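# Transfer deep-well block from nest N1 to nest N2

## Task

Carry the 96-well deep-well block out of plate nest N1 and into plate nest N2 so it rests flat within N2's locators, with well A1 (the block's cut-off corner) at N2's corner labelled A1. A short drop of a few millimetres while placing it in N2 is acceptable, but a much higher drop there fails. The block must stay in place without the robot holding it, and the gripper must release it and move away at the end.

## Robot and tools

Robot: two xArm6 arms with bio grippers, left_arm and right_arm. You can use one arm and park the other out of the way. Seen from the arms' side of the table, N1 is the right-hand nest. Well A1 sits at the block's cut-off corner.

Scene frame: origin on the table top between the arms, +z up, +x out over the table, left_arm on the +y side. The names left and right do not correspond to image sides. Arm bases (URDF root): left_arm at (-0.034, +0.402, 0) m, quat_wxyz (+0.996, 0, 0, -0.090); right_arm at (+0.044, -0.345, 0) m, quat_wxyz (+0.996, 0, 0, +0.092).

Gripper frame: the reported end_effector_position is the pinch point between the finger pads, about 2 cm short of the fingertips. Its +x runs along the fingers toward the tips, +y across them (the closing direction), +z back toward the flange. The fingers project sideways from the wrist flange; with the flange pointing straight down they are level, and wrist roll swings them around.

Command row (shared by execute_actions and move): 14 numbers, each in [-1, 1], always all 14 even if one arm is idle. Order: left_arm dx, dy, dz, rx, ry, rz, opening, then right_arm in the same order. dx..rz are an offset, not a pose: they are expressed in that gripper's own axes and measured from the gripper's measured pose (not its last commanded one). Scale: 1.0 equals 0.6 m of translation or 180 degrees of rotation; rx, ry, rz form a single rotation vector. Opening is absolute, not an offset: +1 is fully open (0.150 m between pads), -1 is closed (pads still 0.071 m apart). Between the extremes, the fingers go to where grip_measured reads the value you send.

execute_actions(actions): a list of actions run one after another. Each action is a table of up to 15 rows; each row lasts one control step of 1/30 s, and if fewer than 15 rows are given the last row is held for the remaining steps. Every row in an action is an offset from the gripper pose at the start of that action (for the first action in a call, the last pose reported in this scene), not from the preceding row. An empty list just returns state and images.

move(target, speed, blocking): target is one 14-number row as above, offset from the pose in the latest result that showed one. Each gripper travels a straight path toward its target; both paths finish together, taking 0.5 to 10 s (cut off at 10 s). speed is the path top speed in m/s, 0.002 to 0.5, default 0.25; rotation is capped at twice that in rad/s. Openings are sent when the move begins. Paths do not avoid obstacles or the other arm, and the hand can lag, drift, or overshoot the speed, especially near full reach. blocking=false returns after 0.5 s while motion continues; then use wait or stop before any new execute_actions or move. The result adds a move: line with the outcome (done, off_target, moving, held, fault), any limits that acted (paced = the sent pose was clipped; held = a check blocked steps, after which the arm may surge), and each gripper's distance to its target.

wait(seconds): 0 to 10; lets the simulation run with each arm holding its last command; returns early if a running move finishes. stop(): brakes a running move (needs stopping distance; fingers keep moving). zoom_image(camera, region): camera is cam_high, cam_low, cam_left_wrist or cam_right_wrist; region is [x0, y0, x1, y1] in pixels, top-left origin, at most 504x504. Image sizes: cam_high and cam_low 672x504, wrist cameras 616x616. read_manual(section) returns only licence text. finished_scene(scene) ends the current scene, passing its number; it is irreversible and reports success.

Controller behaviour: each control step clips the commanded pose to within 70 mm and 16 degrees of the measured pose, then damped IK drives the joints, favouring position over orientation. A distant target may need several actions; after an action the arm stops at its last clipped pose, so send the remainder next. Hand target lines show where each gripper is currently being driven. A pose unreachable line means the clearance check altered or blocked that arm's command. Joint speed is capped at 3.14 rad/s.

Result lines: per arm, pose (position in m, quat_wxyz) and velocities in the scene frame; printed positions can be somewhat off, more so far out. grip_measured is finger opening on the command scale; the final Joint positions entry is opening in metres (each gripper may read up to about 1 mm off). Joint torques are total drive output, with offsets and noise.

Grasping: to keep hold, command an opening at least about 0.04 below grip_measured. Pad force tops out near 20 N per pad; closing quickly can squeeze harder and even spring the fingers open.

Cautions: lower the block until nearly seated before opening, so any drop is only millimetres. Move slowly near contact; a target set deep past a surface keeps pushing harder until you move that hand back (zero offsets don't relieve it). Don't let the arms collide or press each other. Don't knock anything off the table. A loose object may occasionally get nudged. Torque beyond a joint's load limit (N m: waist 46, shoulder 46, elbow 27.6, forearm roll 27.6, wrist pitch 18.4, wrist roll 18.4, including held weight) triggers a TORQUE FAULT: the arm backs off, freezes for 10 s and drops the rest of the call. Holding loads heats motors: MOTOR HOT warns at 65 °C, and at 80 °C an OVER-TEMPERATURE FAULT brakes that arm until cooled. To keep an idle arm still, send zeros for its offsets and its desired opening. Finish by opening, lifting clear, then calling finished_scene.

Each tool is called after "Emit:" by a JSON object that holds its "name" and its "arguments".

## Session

Emit:
{"name": "execute_actions", "arguments": {"actions": []}}

Scene clock: 0.00 s.
left_arm: end_effector_position=(+0.1224, +0.2042, +0.1913) grip_measured=+0.98 end_effector_quat_wxyz=(+0.845, +0.282, +0.229, +0.394) end_effector_velocity=(-0.000, +0.000, -0.000) end_effector_angular_velocity=(+0.000, +0.001, +0.001) | right_arm: end_effector_position=(+0.4511, -0.6608, +0.1260) grip_measured=+1.00 end_effector_quat_wxyz=(+0.963, +0.107, +0.246, +0.026) end_effector_velocity=(+0.000, -0.000, +0.000) end_effector_angular_velocity=(-0.000, -0.001, -0.000)
Joint positions: left_arm=[-0.99  -0.07  -0.722 -0.466  1.415 -1.818  0.149] | right_arm=[-0.994  0.264 -1.109 -0.221  1.353 -0.761  0.15 ]
Joint velocities: left_arm=[-0.    -0.     0.001 -0.001  0.     0.     0.   ] | right_arm=[ 0.    -0.    -0.     0.    -0.001  0.     0.   ]
Joint torques (N m, as the arm reports them, + toward a larger angle): no reading
Hand target (left_arm): +0.122, +0.204, +0.191; +0.845, +0.282, +0.229, +0.394
Hand target (right_arm): +0.451, -0.661, +0.126; +0.963, +0.107, +0.246, +0.026

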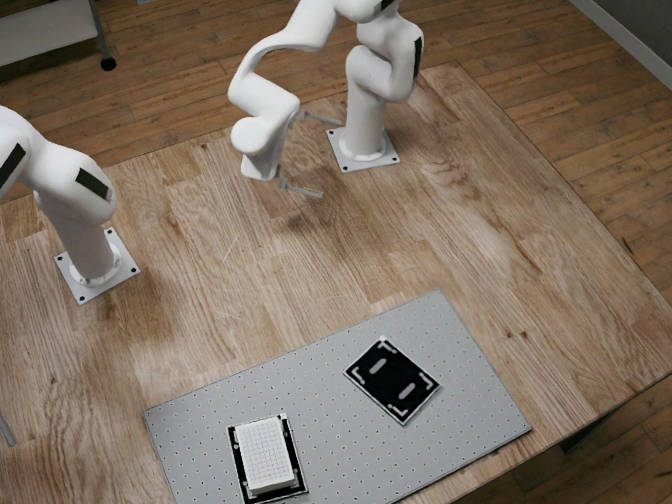

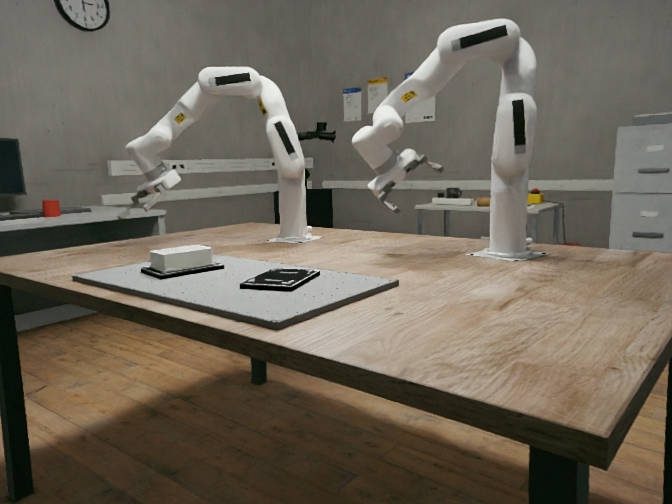

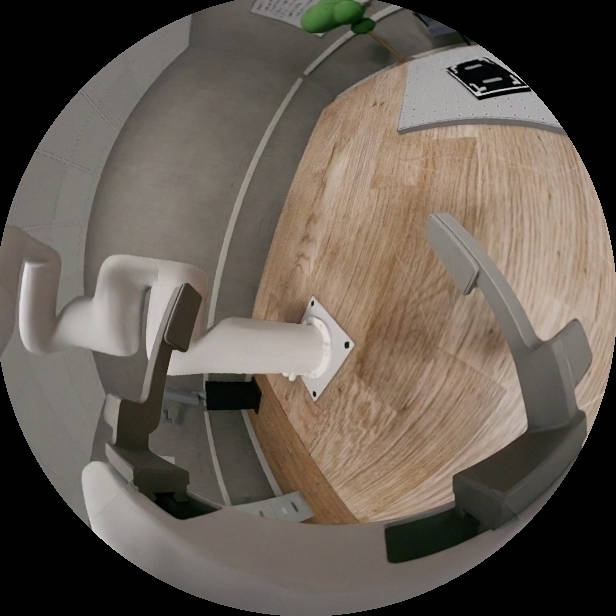

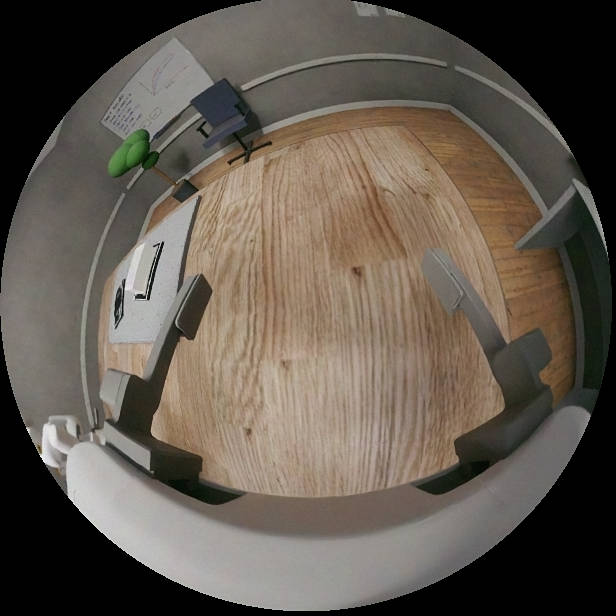

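Emit:
{"name": "zoom_image", "arguments": {"camera": "cam_high", "region": [210, 394, 320, 504]}}

Emit:
{"name": "zoom_image", "arguments": {"camera": "cam_high", "region": [335, 325, 450, 440]}}

Emit:
{"name": "zoom_image", "arguments": {"camera": "cam_high", "region": [270, 360, 400, 490]}}

Emit:
{"name": "zoom_image", "arguments": {"camera": "cam_high", "region": [225, 405, 300, 445]}}

Region (210, 394, 320, 504) of cam_high's 672x504 image, scaled by 4.582, with more detail than that image has.

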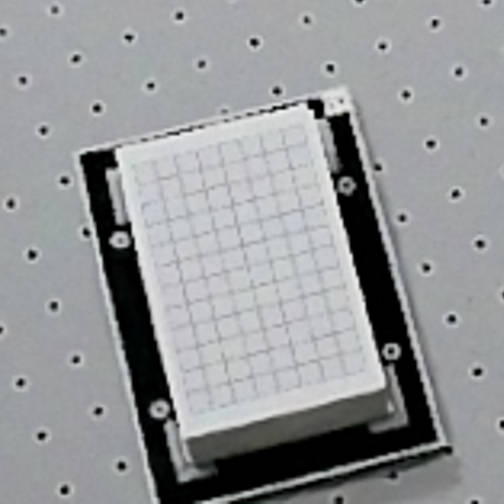

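Region (335, 325, 450, 440) of cam_high's 672x504 image, scaled by 4.383, with more detail than that image has.

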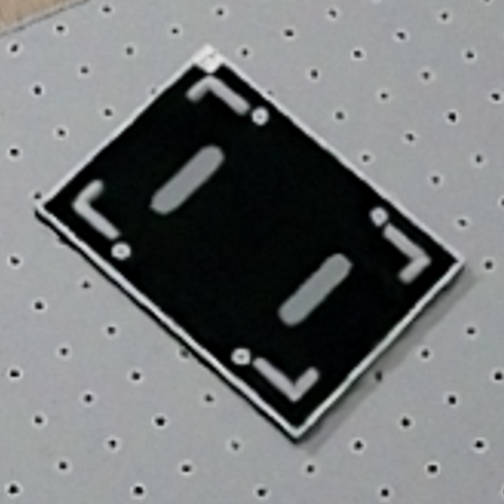

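Region (270, 360, 400, 490) of cam_high's 672x504 image, scaled by 3.877, with more detail than that image has.

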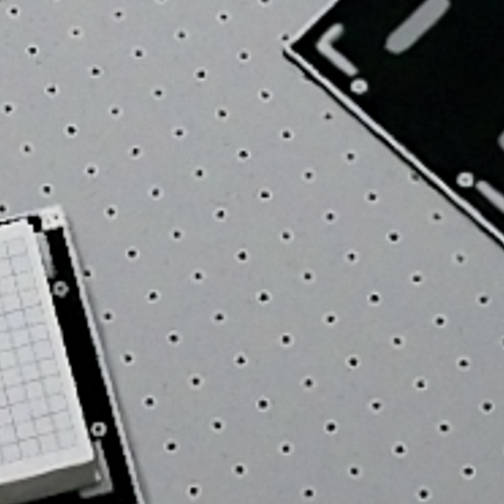

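Region (225, 405, 300, 445) of cam_high's 672x504 image, scaled by 6.720, with more detail than that image has; it fills the top 269 rows of this view, and the rest is white.

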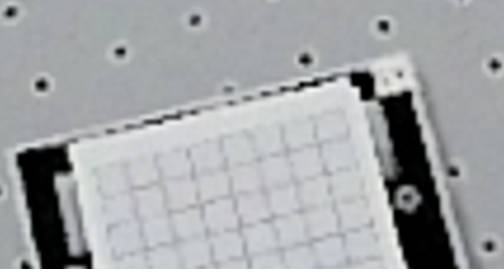

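Emit:
{"name": "move", "arguments": {"target": [-0.130,0.0323,-0.0577,0.0183,-0.073,-0.0818,1,0.3734,0.8148,-0.0644,-0.0543,-0.1646,-0.0736,0.4], "speed": 0.35}}

Emit:
{"name": "zoom_image", "arguments": {"camera": "cam_high", "region": [190, 364, 330, 504]}}

Scene clock: 29.73 s.
left_arm: end_effector_position=(+0.0457, +0.1630, +0.1916) grip_measured=+0.98 end_effector_quat_wxyz=(+0.900, +0.317, +0.175, +0.241) end_effector_velocity=(-0.000, -0.001, +0.000) end_effector_angular_velocity=(-0.001, +0.001, -0.001) | right_arm: end_effector_position=(+0.6313, -0.1561, +0.0927) grip_measured=+0.40 end_effector_quat_wxyz=(+0.996, -0.004, +0.000, -0.091) end_effector_velocity=(-0.000, +0.002, -0.002) end_effector_angular_velocity=(-0.007, +0.002, -0.001)
Joint positions: left_arm=[-1.338 -0.071 -0.721 -0.465  1.415 -1.819  0.149] | right_arm=[ 0.272  0.469 -0.997 -0.012  0.532  0.648  0.126]
Joint velocities: left_arm=[-0.001  0.    -0.002 -0.001  0.001  0.     0.   ] | right_arm=[ 0.005  0.007 -0.007 -0.01   0.005  0.014  0.   ]
Joint torques (N m, as the arm reports them, + toward a larger angle): left_arm=[ -0.89 -11.27 -14.88  -0.13   0.21  -0.64] | right_arm=[ -0.29 -26.11 -14.47  -0.45  -1.21  -0.38]
Hand target (left_arm): +0.046, +0.163, +0.192; +0.900, +0.317, +0.175, +0.241
Hand target (right_arm): +0.631, -0.156, +0.092; +0.996, -0.004, +0.000, -0.091
Off the commanded pose (left_arm): 0.001 m, 0 deg.
Off the commanded pose (right_arm): 0.004 m, 0 deg.
move: off_target (right_arm)

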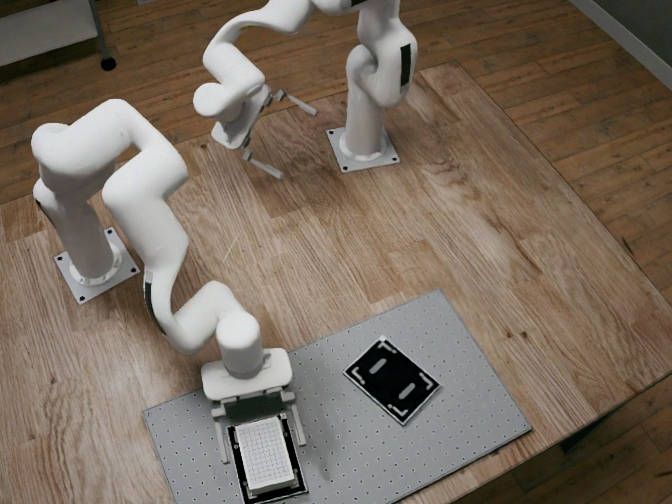

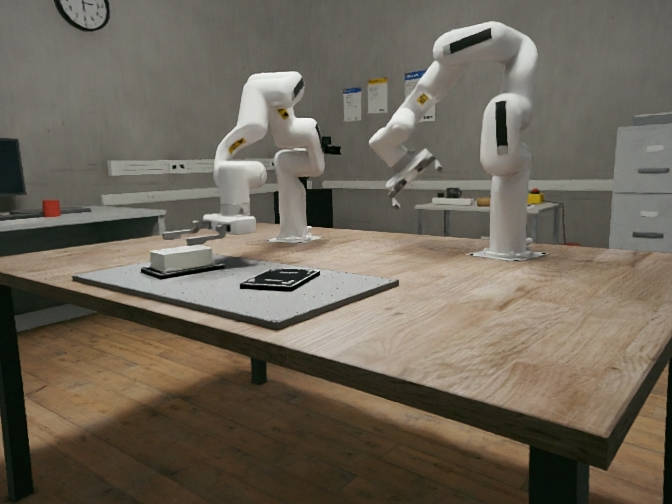

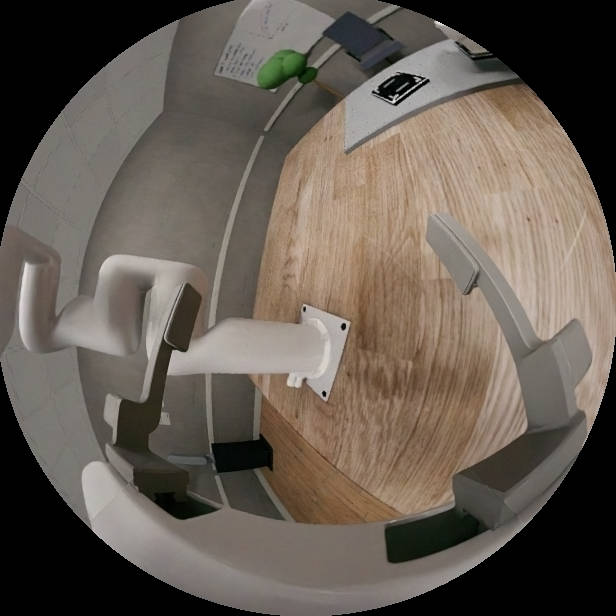

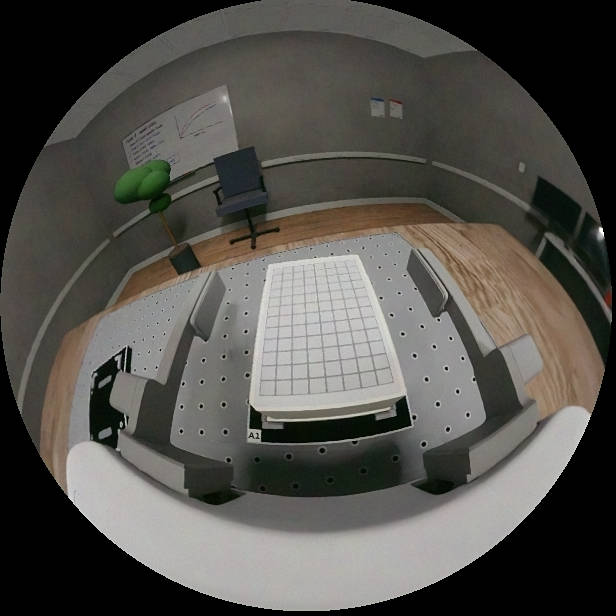

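Region (190, 364, 330, 504) of cam_high's 672x504 image, scaled by 3.600, with more detail than that image has.

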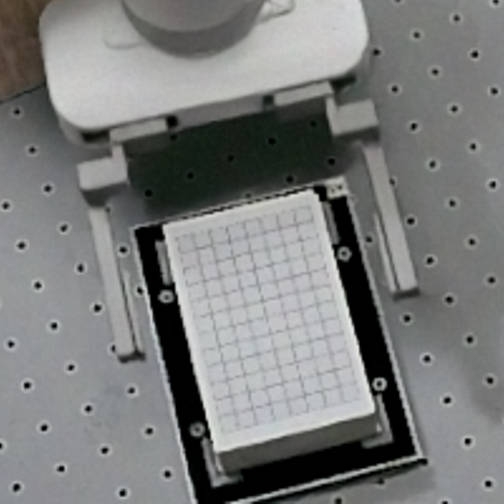

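Emit:
{"name": "move", "arguments": {"target": [0,0,0,0,0,0,1,0,0,-0.079,0.0025,0,0,-0.1], "speed": 0.12}}

Emit:
{"name": "zoom_image", "arguments": {"camera": "cam_high", "region": [210, 394, 320, 504]}}

Emit:
{"name": "zoom_image", "arguments": {"camera": "cam_low", "region": [130, 210, 270, 290]}}

Scene clock: 34.87 s.
left_arm: end_effector_position=(+0.0457, +0.1630, +0.1916) grip_measured=+0.98 end_effector_quat_wxyz=(+0.900, +0.317, +0.175, +0.241) end_effector_velocity=(+0.000, -0.000, -0.000) end_effector_angular_velocity=(-0.001, -0.000, -0.001) | right_arm: end_effector_position=(+0.6315, -0.1563, +0.0460) grip_measured=-0.10 end_effector_quat_wxyz=(+0.996, +0.000, -0.000, -0.091) end_effector_velocity=(-0.002, -0.001, -0.004) end_effector_angular_velocity=(-0.004, +0.007, +0.002)
Joint positions: left_arm=[-1.338 -0.071 -0.721 -0.465  1.415 -1.819  0.149] | right_arm=[ 0.271  0.595 -1.018  0.001  0.422  0.636  0.107]
Joint velocities: left_arm=[-0.     0.    -0.     0.001 -0.     0.001 -0.   ] | right_arm=[ 0.     0.004  0.003 -0.001  0.    -0.001  0.   ]
Joint torques (N m, as the arm reports them, + toward a larger angle): left_arm=[ -1.06 -11.41 -14.82  -0.29   0.29  -0.58] | right_arm=[  0.58 -27.47 -14.24  -0.39  -1.81  -0.47]
Hand target (left_arm): +0.046, +0.163, +0.192; +0.900, +0.317, +0.175, +0.241
Hand target (right_arm): +0.631, -0.156, +0.045; +0.996, +0.000, +0.000, -0.091
Off the commanded pose (left_arm): 0.000 m, 0 deg.
Off the commanded pose (right_arm): 0.001 m, 0 deg.
move: done

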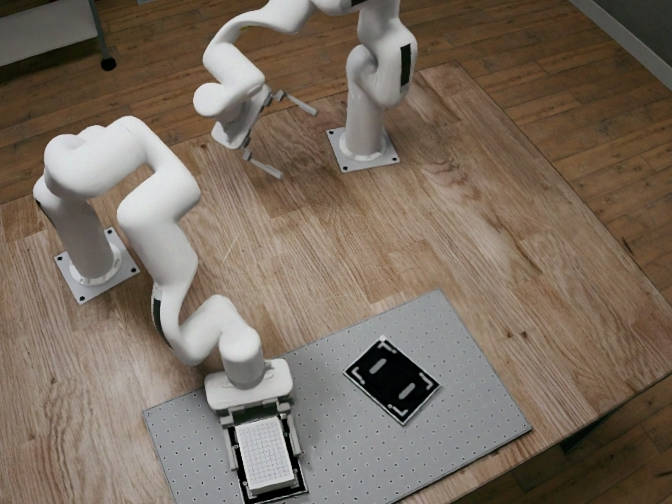

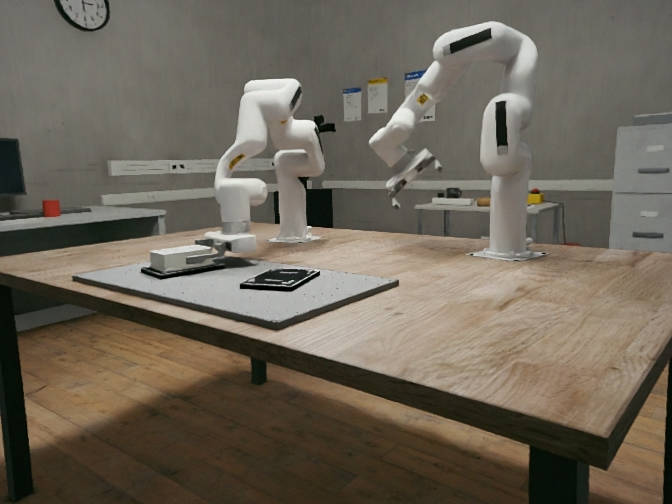

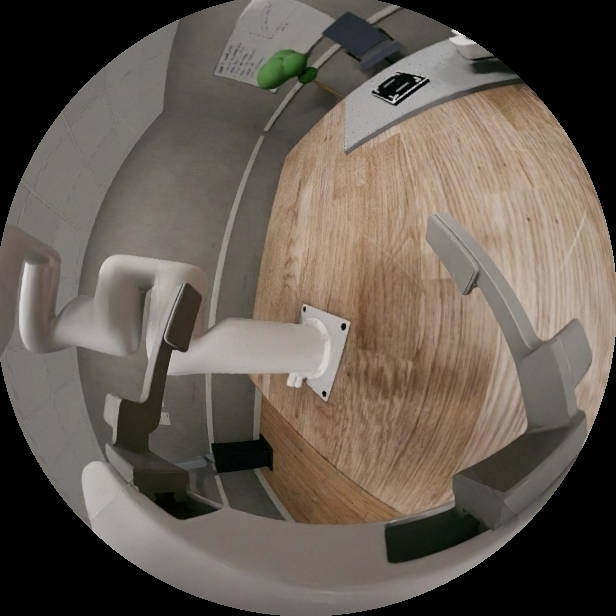

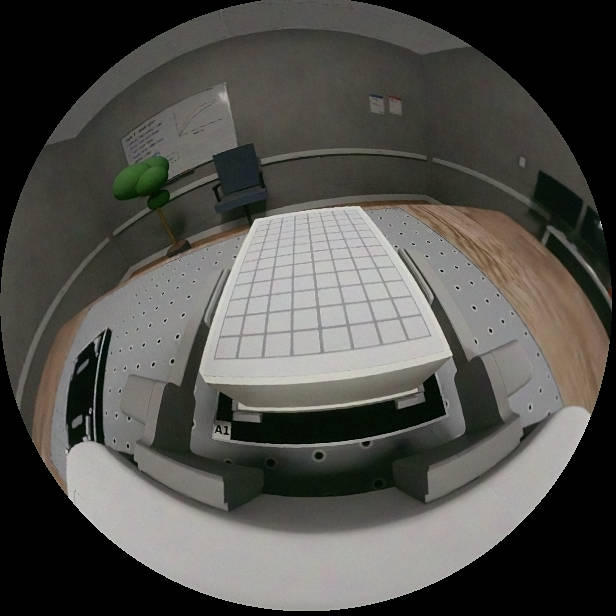

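Region (210, 394, 320, 504) of cam_high's 672x504 image, scaled by 4.582, with more detail than that image has.

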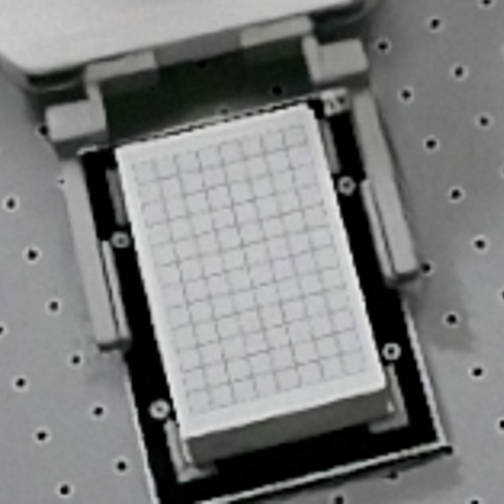

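Region (130, 210, 270, 290) of cam_low's 672x504 image, scaled by 3.600, with more detail than that image has; it fills the top 288 rows of this view, and the rest is white.

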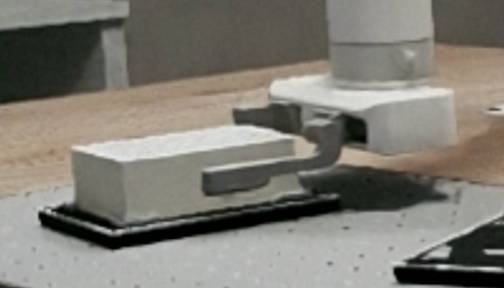

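Emit:
{"name": "execute_actions", "arguments": {"actions": [[[0,0,0,0,0,0,1,0,0,-0.002,0,0,0,-0.15],[0,0,0,0,0,0,1,0,0,-0.0025,0,0,0,-0.2],[0,0,0,0,0,0,1,0,0,-0.003,0,0,0,-0.25],[0,0,0,0,0,0,1,0,0,-0.0033,0,0,0,-0.3],[0,0,0,0,0,0,1,0,0,-0.0033,0,0,0,-0.35],[0,0,0,0,0,0,1,0,0,-0.0033,0,0,0,-0.4],[0,0,0,0,0,0,1,0,0,-0.0033,0,0,0,-0.45],[0,0,0,0,0,0,1,0,0,-0.0033,0,0,0,-0.5],[0,0,0,0,0,0,1,0,0,-0.0033,0,0,0,-0.54],[0,0,0,0,0,0,1,0,0,-0.0033,0,0,0,-0.57],[0,0,0,0,0,0,1,0,0,-0.0033,0,0,0,-0.58]]]}}

Emit:
{"name": "zoom_image", "arguments": {"camera": "cam_high", "region": [220, 400, 310, 480]}}

Scene clock: 39.13 s.
left_arm: end_effector_position=(+0.0457, +0.1630, +0.1916) grip_measured=+0.98 end_effector_quat_wxyz=(+0.900, +0.317, +0.175, +0.241) end_effector_velocity=(+0.000, -0.001, +0.000) end_effector_angular_velocity=(-0.003, -0.001, -0.001) | right_arm: end_effector_position=(+0.6316, -0.1562, +0.0440) grip_measured=-0.58 end_effector_quat_wxyz=(+0.996, +0.000, -0.000, -0.091) end_effector_velocity=(-0.000, -0.000, -0.001) end_effector_angular_velocity=(-0.001, +0.002, -0.001)
Joint positions: left_arm=[-1.338 -0.071 -0.721 -0.465  1.415 -1.819  0.149] | right_arm=[ 0.271  0.6   -1.02   0.001  0.418  0.636  0.088]
Joint velocities: left_arm=[-0.    -0.    -0.001  0.001 -0.002  0.001 -0.   ] | right_arm=[-0.     0.002  0.     0.001  0.     0.001 -0.001]
Joint torques (N m, as the arm reports them, + toward a larger angle): left_arm=[ -1.17 -11.56 -14.85  -0.17   0.16  -0.71] | right_arm=[ -1.23 -26.91 -13.67  -0.96  -1.52  -0.44]
Hand target (left_arm): +0.046, +0.163, +0.192; +0.900, +0.317, +0.175, +0.241
Hand target (right_arm): +0.632, -0.156, +0.044; +0.996, +0.000, -0.000, -0.091
Off the commanded pose (left_arm): 0.000 m, 0 deg.
Off the commanded pose (right_arm): 0.000 m, 0 deg.

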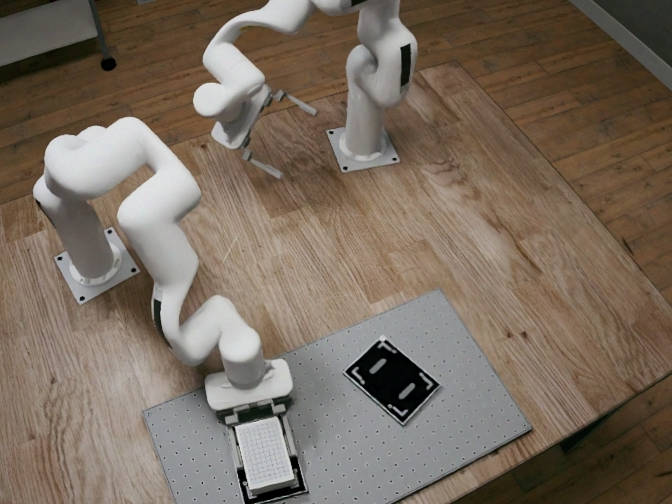

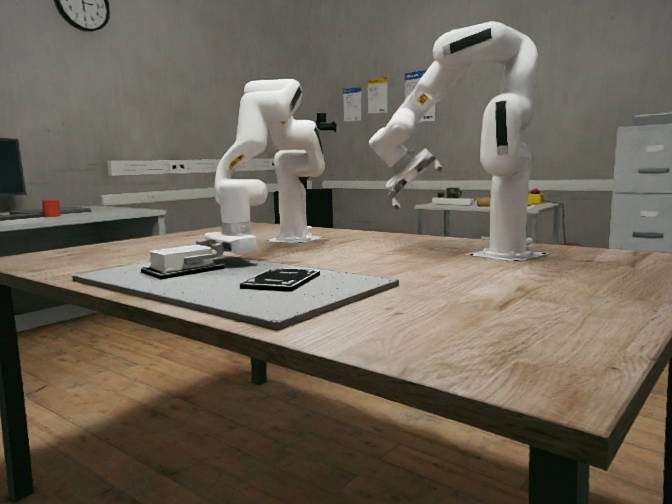

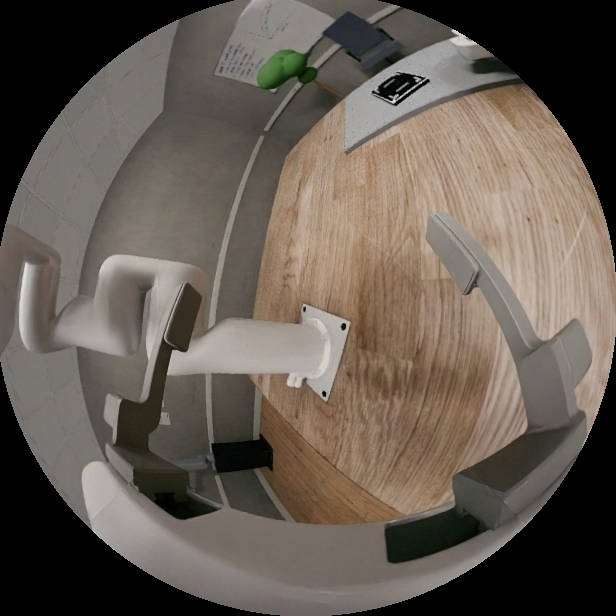

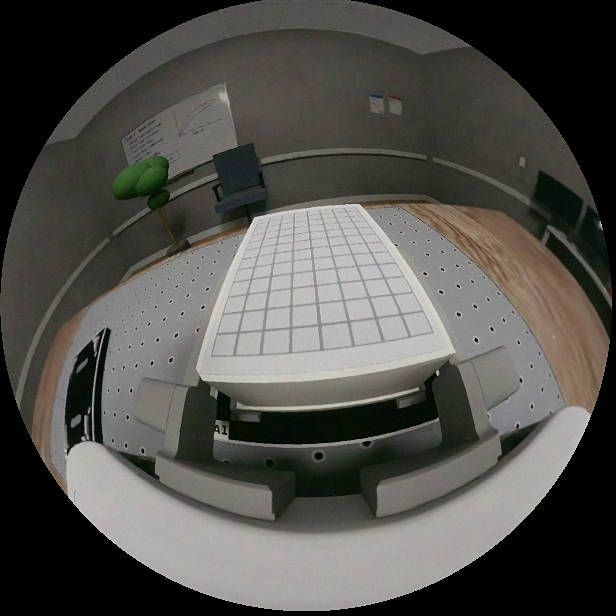

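Region (220, 400, 310, 480) of cam_high's 672x504 image, scaled by 5.600, with more detail than that image has.

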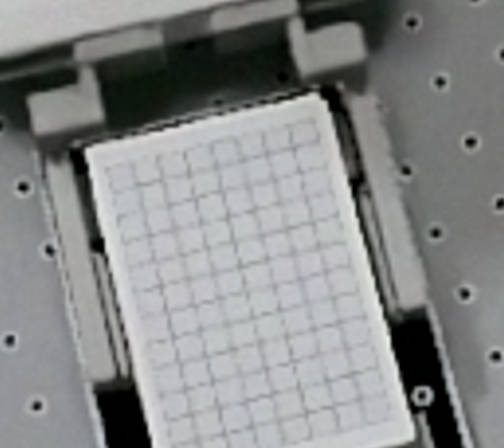

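Centred well. Closing slowly, then lifting 10 mm for a reference view.

Emit:
{"name": "execute_actions", "arguments": {"actions": [[[0,0,0,0,0,0,1,0,0,0,0,0,0,-0.6],[0,0,0,0,0,0,1,0,0,0,0,0,0,-0.615],[0,0,0,0,0,0,1,0,0,0,0,0,0,-0.63],[0,0,0,0,0,0,1,0,0,0,0,0,0,-0.645],[0,0,0,0,0,0,1,0,0,0,0,0,0,-0.66],[0,0,0,0,0,0,1,0,0,0,0,0,0,-0.675],[0,0,0,0,0,0,1,0,0,0,0,0,0,-0.69],[0,0,0,0,0,0,1,0,0,0,0,0,0,-0.705],[0,0,0,0,0,0,1,0,0,0,0,0,0,-0.72],[0,0,0,0,0,0,1,0,0,0,0,0,0,-0.735],[0,0,0,0,0,0,1,0,0,0,0,0,0,-0.75],[0,0,0,0,0,0,1,0,0,0,0,0,0,-0.77],[0,0,0,0,0,0,1,0,0,0,0,0,0,-0.79],[0,0,0,0,0,0,1,0,0,0,0,0,0,-0.82],[0,0,0,0,0,0,1,0,0,0,0,0,0,-0.85]]]}}

Emit:
{"name": "zoom_image", "arguments": {"camera": "cam_right_wrist", "region": [200, 360, 460, 490]}}

Scene clock: 42.47 s.
left_arm: end_effector_position=(+0.0457, +0.1630, +0.1916) grip_measured=+0.98 end_effector_quat_wxyz=(+0.900, +0.317, +0.175, +0.241) end_effector_velocity=(+0.000, +0.000, +0.000) end_effector_angular_velocity=(-0.000, -0.000, +0.000) | right_arm: end_effector_position=(+0.6316, -0.1562, +0.0440) grip_measured=-0.70 end_effector_quat_wxyz=(+0.996, +0.000, -0.000, -0.091) end_effector_velocity=(+0.000, +0.000, +0.001) end_effector_angular_velocity=(+0.000, -0.002, +0.001)
Joint positions: left_arm=[-1.338 -0.071 -0.721 -0.465  1.415 -1.819  0.149] | right_arm=[ 0.271  0.6   -1.02   0.001  0.418  0.636  0.083]
Joint velocities: left_arm=[ 0. -0. -0.  0.  0. -0.  0.] | right_arm=[-0.    -0.001 -0.    -0.001 -0.001  0.     0.   ]
Joint torques (N m, as the arm reports them, + toward a larger angle): left_arm=[ -0.71 -11.3  -15.1   -0.19   0.15  -0.66] | right_arm=[  0.04 -27.14 -13.94   0.04  -1.25  -0.68]
Hand target (left_arm): +0.046, +0.163, +0.192; +0.900, +0.317, +0.175, +0.241
Hand target (right_arm): +0.632, -0.156, +0.044; +0.996, +0.000, -0.000, -0.091
Off the commanded pose (left_arm): 0.000 m, 0 deg.
Off the commanded pose (right_arm): 0.000 m, 0 deg.

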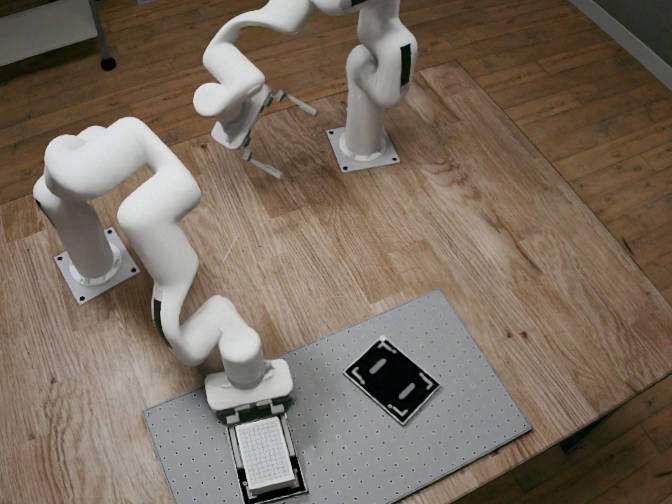

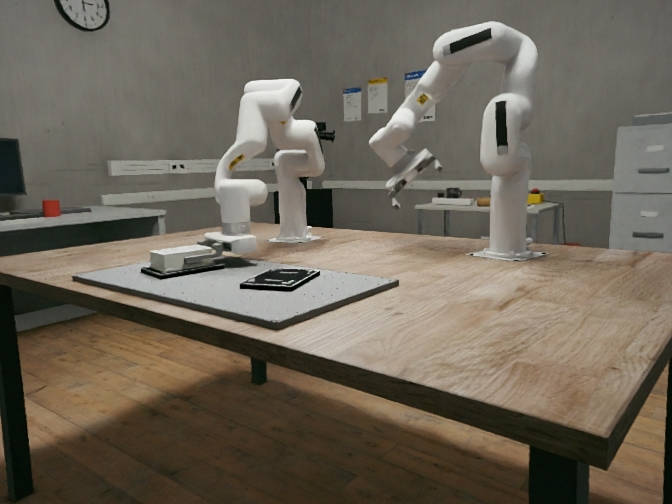

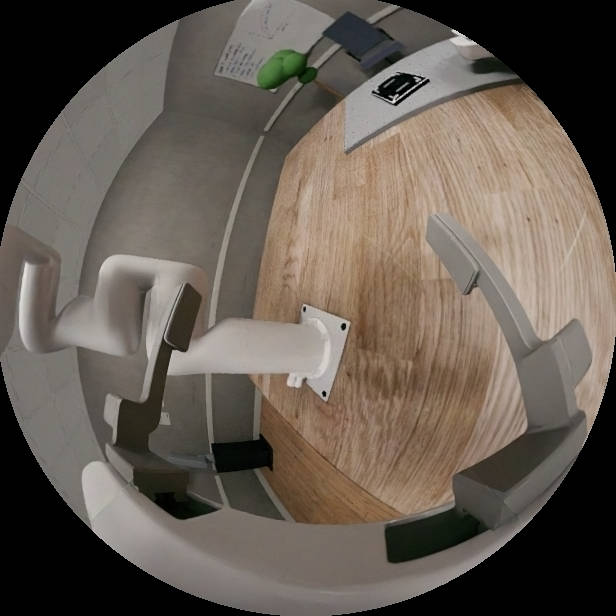

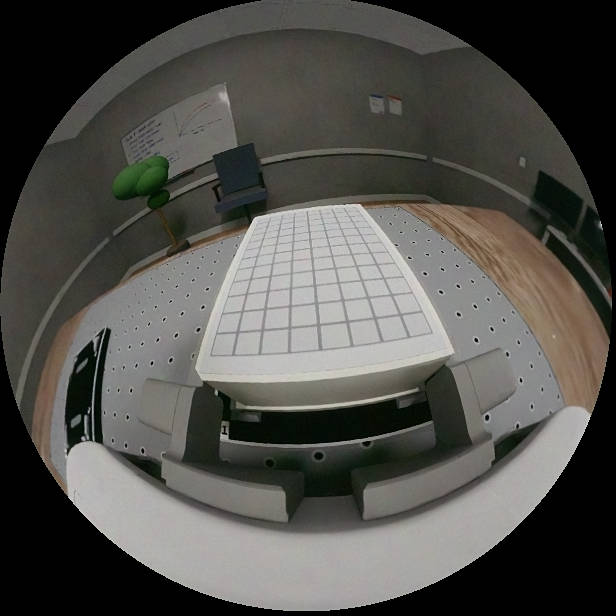

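Region (200, 360, 460, 490) of cam_right_wrist's 616x616 image, scaled by 1.938, with more detail than that image has.

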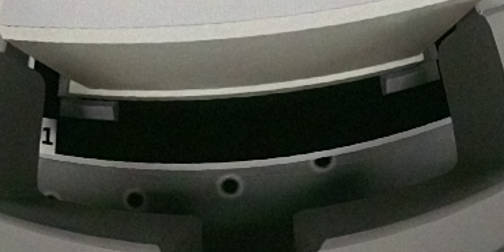

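Emit:
{"name": "move", "arguments": {"target": [0,0,0,0,0,0,1,0,0,0.0233,0,0,0,-0.85], "speed": 0.04}}

Emit:
{"name": "zoom_image", "arguments": {"camera": "cam_right_wrist", "region": [210, 385, 290, 455]}}

Emit:
{"name": "zoom_image", "arguments": {"camera": "cam_right_wrist", "region": [370, 370, 450, 440]}}

Emit:
{"name": "zoom_image", "arguments": {"camera": "cam_low", "region": [130, 210, 270, 290]}}

Scene clock: 45.53 s.
left_arm: end_effector_position=(+0.0457, +0.1630, +0.1916) grip_measured=+0.98 end_effector_quat_wxyz=(+0.900, +0.317, +0.175, +0.241) end_effector_velocity=(+0.000, -0.000, -0.000) end_effector_angular_velocity=(-0.002, -0.000, +0.000) | right_arm: end_effector_position=(+0.6314, -0.1563, +0.0578) grip_measured=-0.70 end_effector_quat_wxyz=(+0.996, +0.000, -0.000, -0.091) end_effector_velocity=(-0.001, -0.001, -0.001) end_effector_angular_velocity=(+0.000, +0.003, -0.004)
Joint positions: left_arm=[-1.338 -0.071 -0.721 -0.465  1.415 -1.819  0.149] | right_arm=[ 0.271  0.562 -1.01   0.001  0.447  0.636  0.083]
Joint velocities: left_arm=[ 0.     0.    -0.     0.    -0.002  0.     0.   ] | right_arm=[-0.     0.     0.002  0.003 -0.     0.002 -0.   ]
Joint torques (N m, as the arm reports them, + toward a larger angle): left_arm=[ -0.63 -11.52 -14.95  -0.13   0.21  -0.62] | right_arm=[  0.26 -27.74 -14.92  -0.25  -1.8   -0.67]
Hand target (left_arm): +0.046, +0.163, +0.192; +0.900, +0.317, +0.175, +0.241
Hand target (right_arm): +0.632, -0.156, +0.058; +0.996, +0.000, -0.000, -0.091
Off the commanded pose (left_arm): 0.000 m, 0 deg.
Off the commanded pose (right_arm): 0.000 m, 0 deg.
move: done

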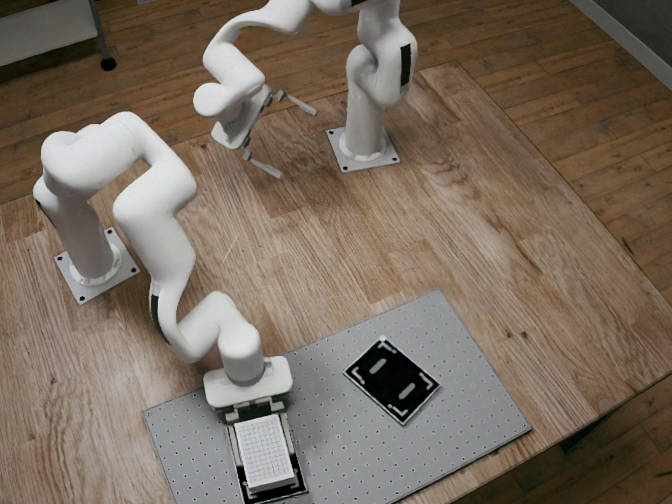

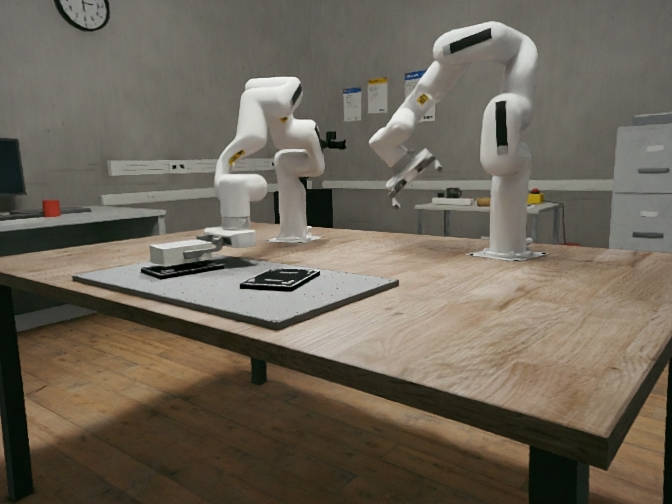

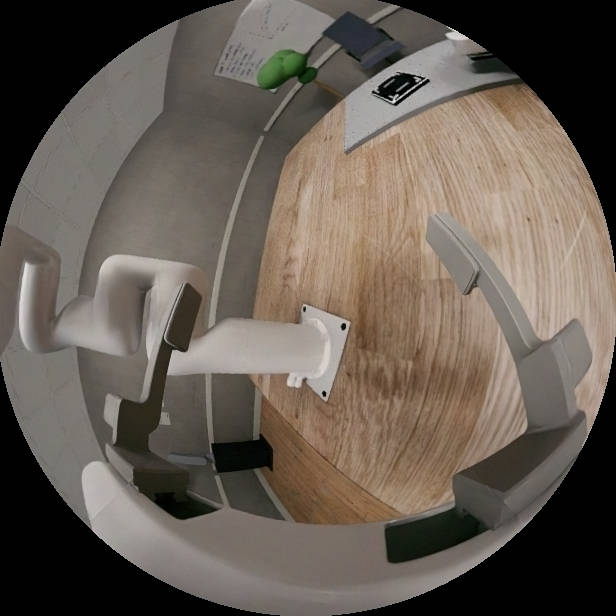

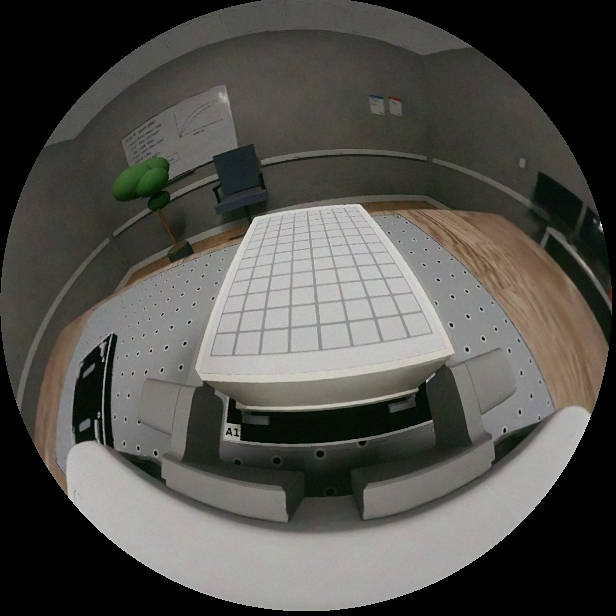

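Region (210, 385, 290, 455) of cam_right_wrist's 616x616 image, scaled by 6.300, with more detail than that image has; it fills the top 441 rows of this view, and the rest is white.

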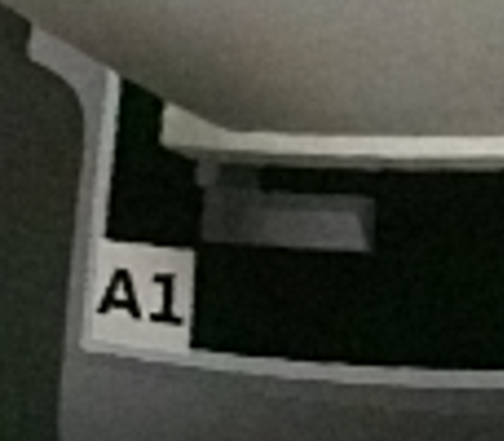

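Region (370, 370, 450, 440) of cam_right_wrist's 616x616 image, scaled by 6.300, with more detail than that image has; it fills the top 441 rows of this view, and the rest is white.

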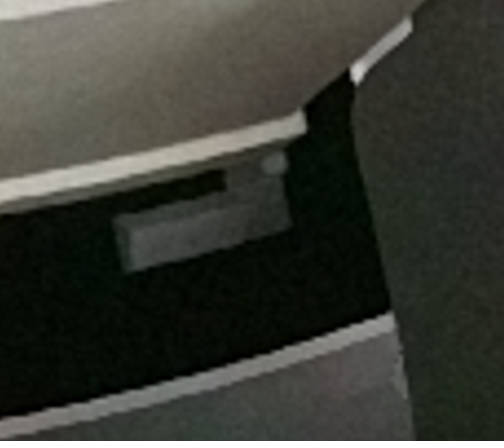

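Region (130, 210, 270, 290) of cam_low's 672x504 image, scaled by 3.600, with more detail than that image has; it fills the top 288 rows of this view, and the rest is white.

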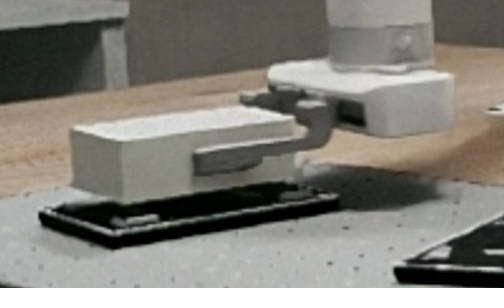

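Emit:
{"name": "move", "arguments": {"target": [0,0,0,0,0,0,1,-0.1657,0.4665,0,0,0,0.1697,-0.85], "speed": 0.2}}

Emit:
{"name": "zoom_image", "arguments": {"camera": "cam_right_wrist", "region": [210, 385, 290, 455]}}

Emit:
{"name": "zoom_image", "arguments": {"camera": "cam_right_wrist", "region": [370, 370, 450, 440]}}

Scene clock: 50.73 s.
left_arm: end_effector_position=(+0.0457, +0.1630, +0.1916) grip_measured=+0.98 end_effector_quat_wxyz=(+0.900, +0.317, +0.175, +0.241) end_effector_velocity=(-0.000, +0.000, +0.000) end_effector_angular_velocity=(+0.001, +0.002, +0.001) | right_arm: end_effector_position=(+0.5857, +0.1362, +0.0580) grip_measured=-0.70 end_effector_quat_wxyz=(+0.985, -0.001, -0.001, +0.174) end_effector_velocity=(+0.000, +0.003, +0.002) end_effector_angular_velocity=(+0.004, -0.003, +0.002)
Joint positions: left_arm=[-1.338 -0.071 -0.721 -0.465  1.415 -1.819  0.149] | right_arm=[ 0.636  0.8   -1.462 -0.003  0.661  0.472  0.083]
Joint velocities: left_arm=[ 0.001 -0.    -0.001 -0.002  0.002 -0.001 -0.   ] | right_arm=[ 0.003  0.001 -0.007  0.001  0.     0.001  0.   ]
Joint torques (N m, as the arm reports them, + toward a larger angle): left_arm=[ -0.98 -11.6  -14.94  -0.12   0.21  -0.54] | right_arm=[ -0.01 -33.24 -17.06  -0.98  -1.99  -0.06]
Hand target (left_arm): +0.046, +0.163, +0.192; +0.900, +0.317, +0.175, +0.241
Hand target (right_arm): +0.586, +0.137, +0.058; +0.985, -0.001, -0.001, +0.174
Off the commanded pose (left_arm): 0.000 m, 0 deg.
Off the commanded pose (right_arm): 0.001 m, 0 deg.
move: done

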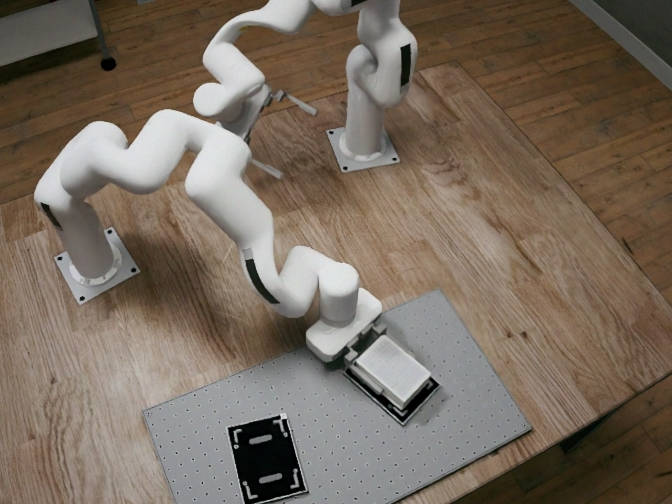

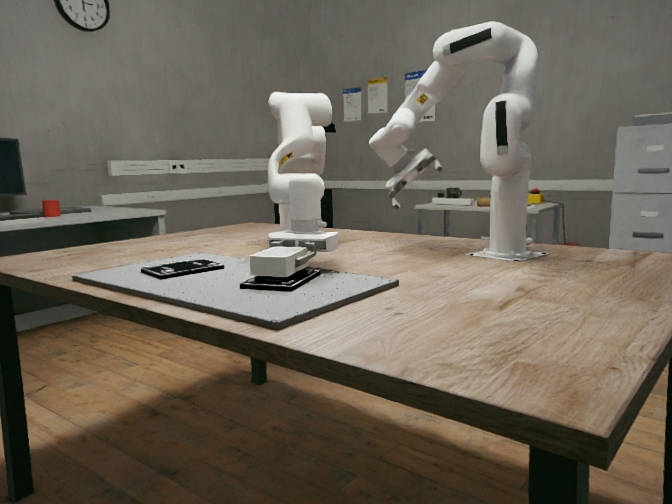

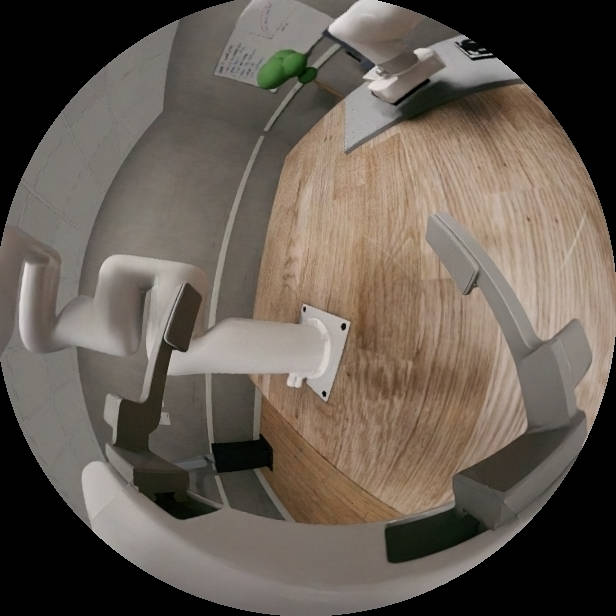

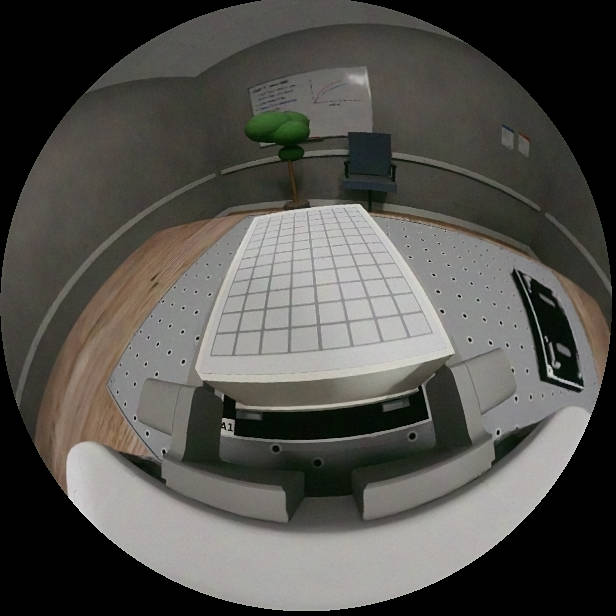

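Region (210, 385, 290, 455) of cam_right_wrist's 616x616 image, scaled by 6.300, with more detail than that image has; it fills the top 441 rows of this view, and the rest is white.

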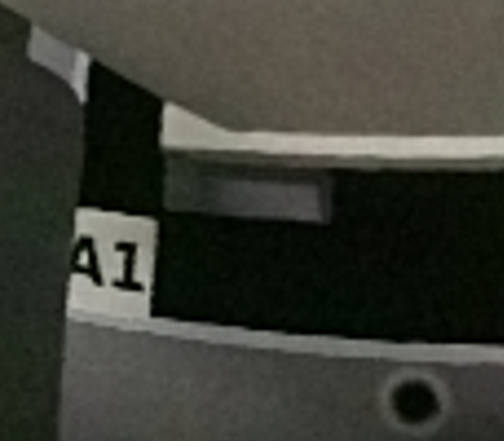

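Region (370, 370, 450, 440) of cam_right_wrist's 616x616 image, scaled by 6.300, with more detail than that image has; it fills the top 441 rows of this view, and the rest is white.

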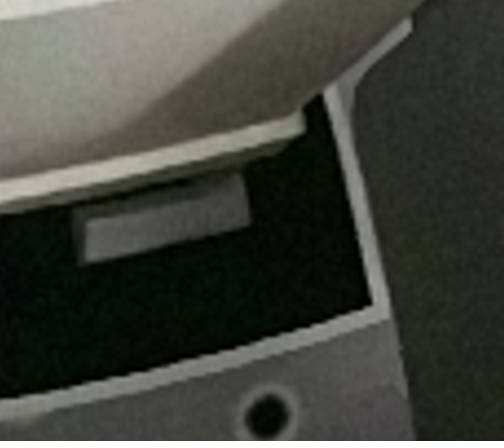

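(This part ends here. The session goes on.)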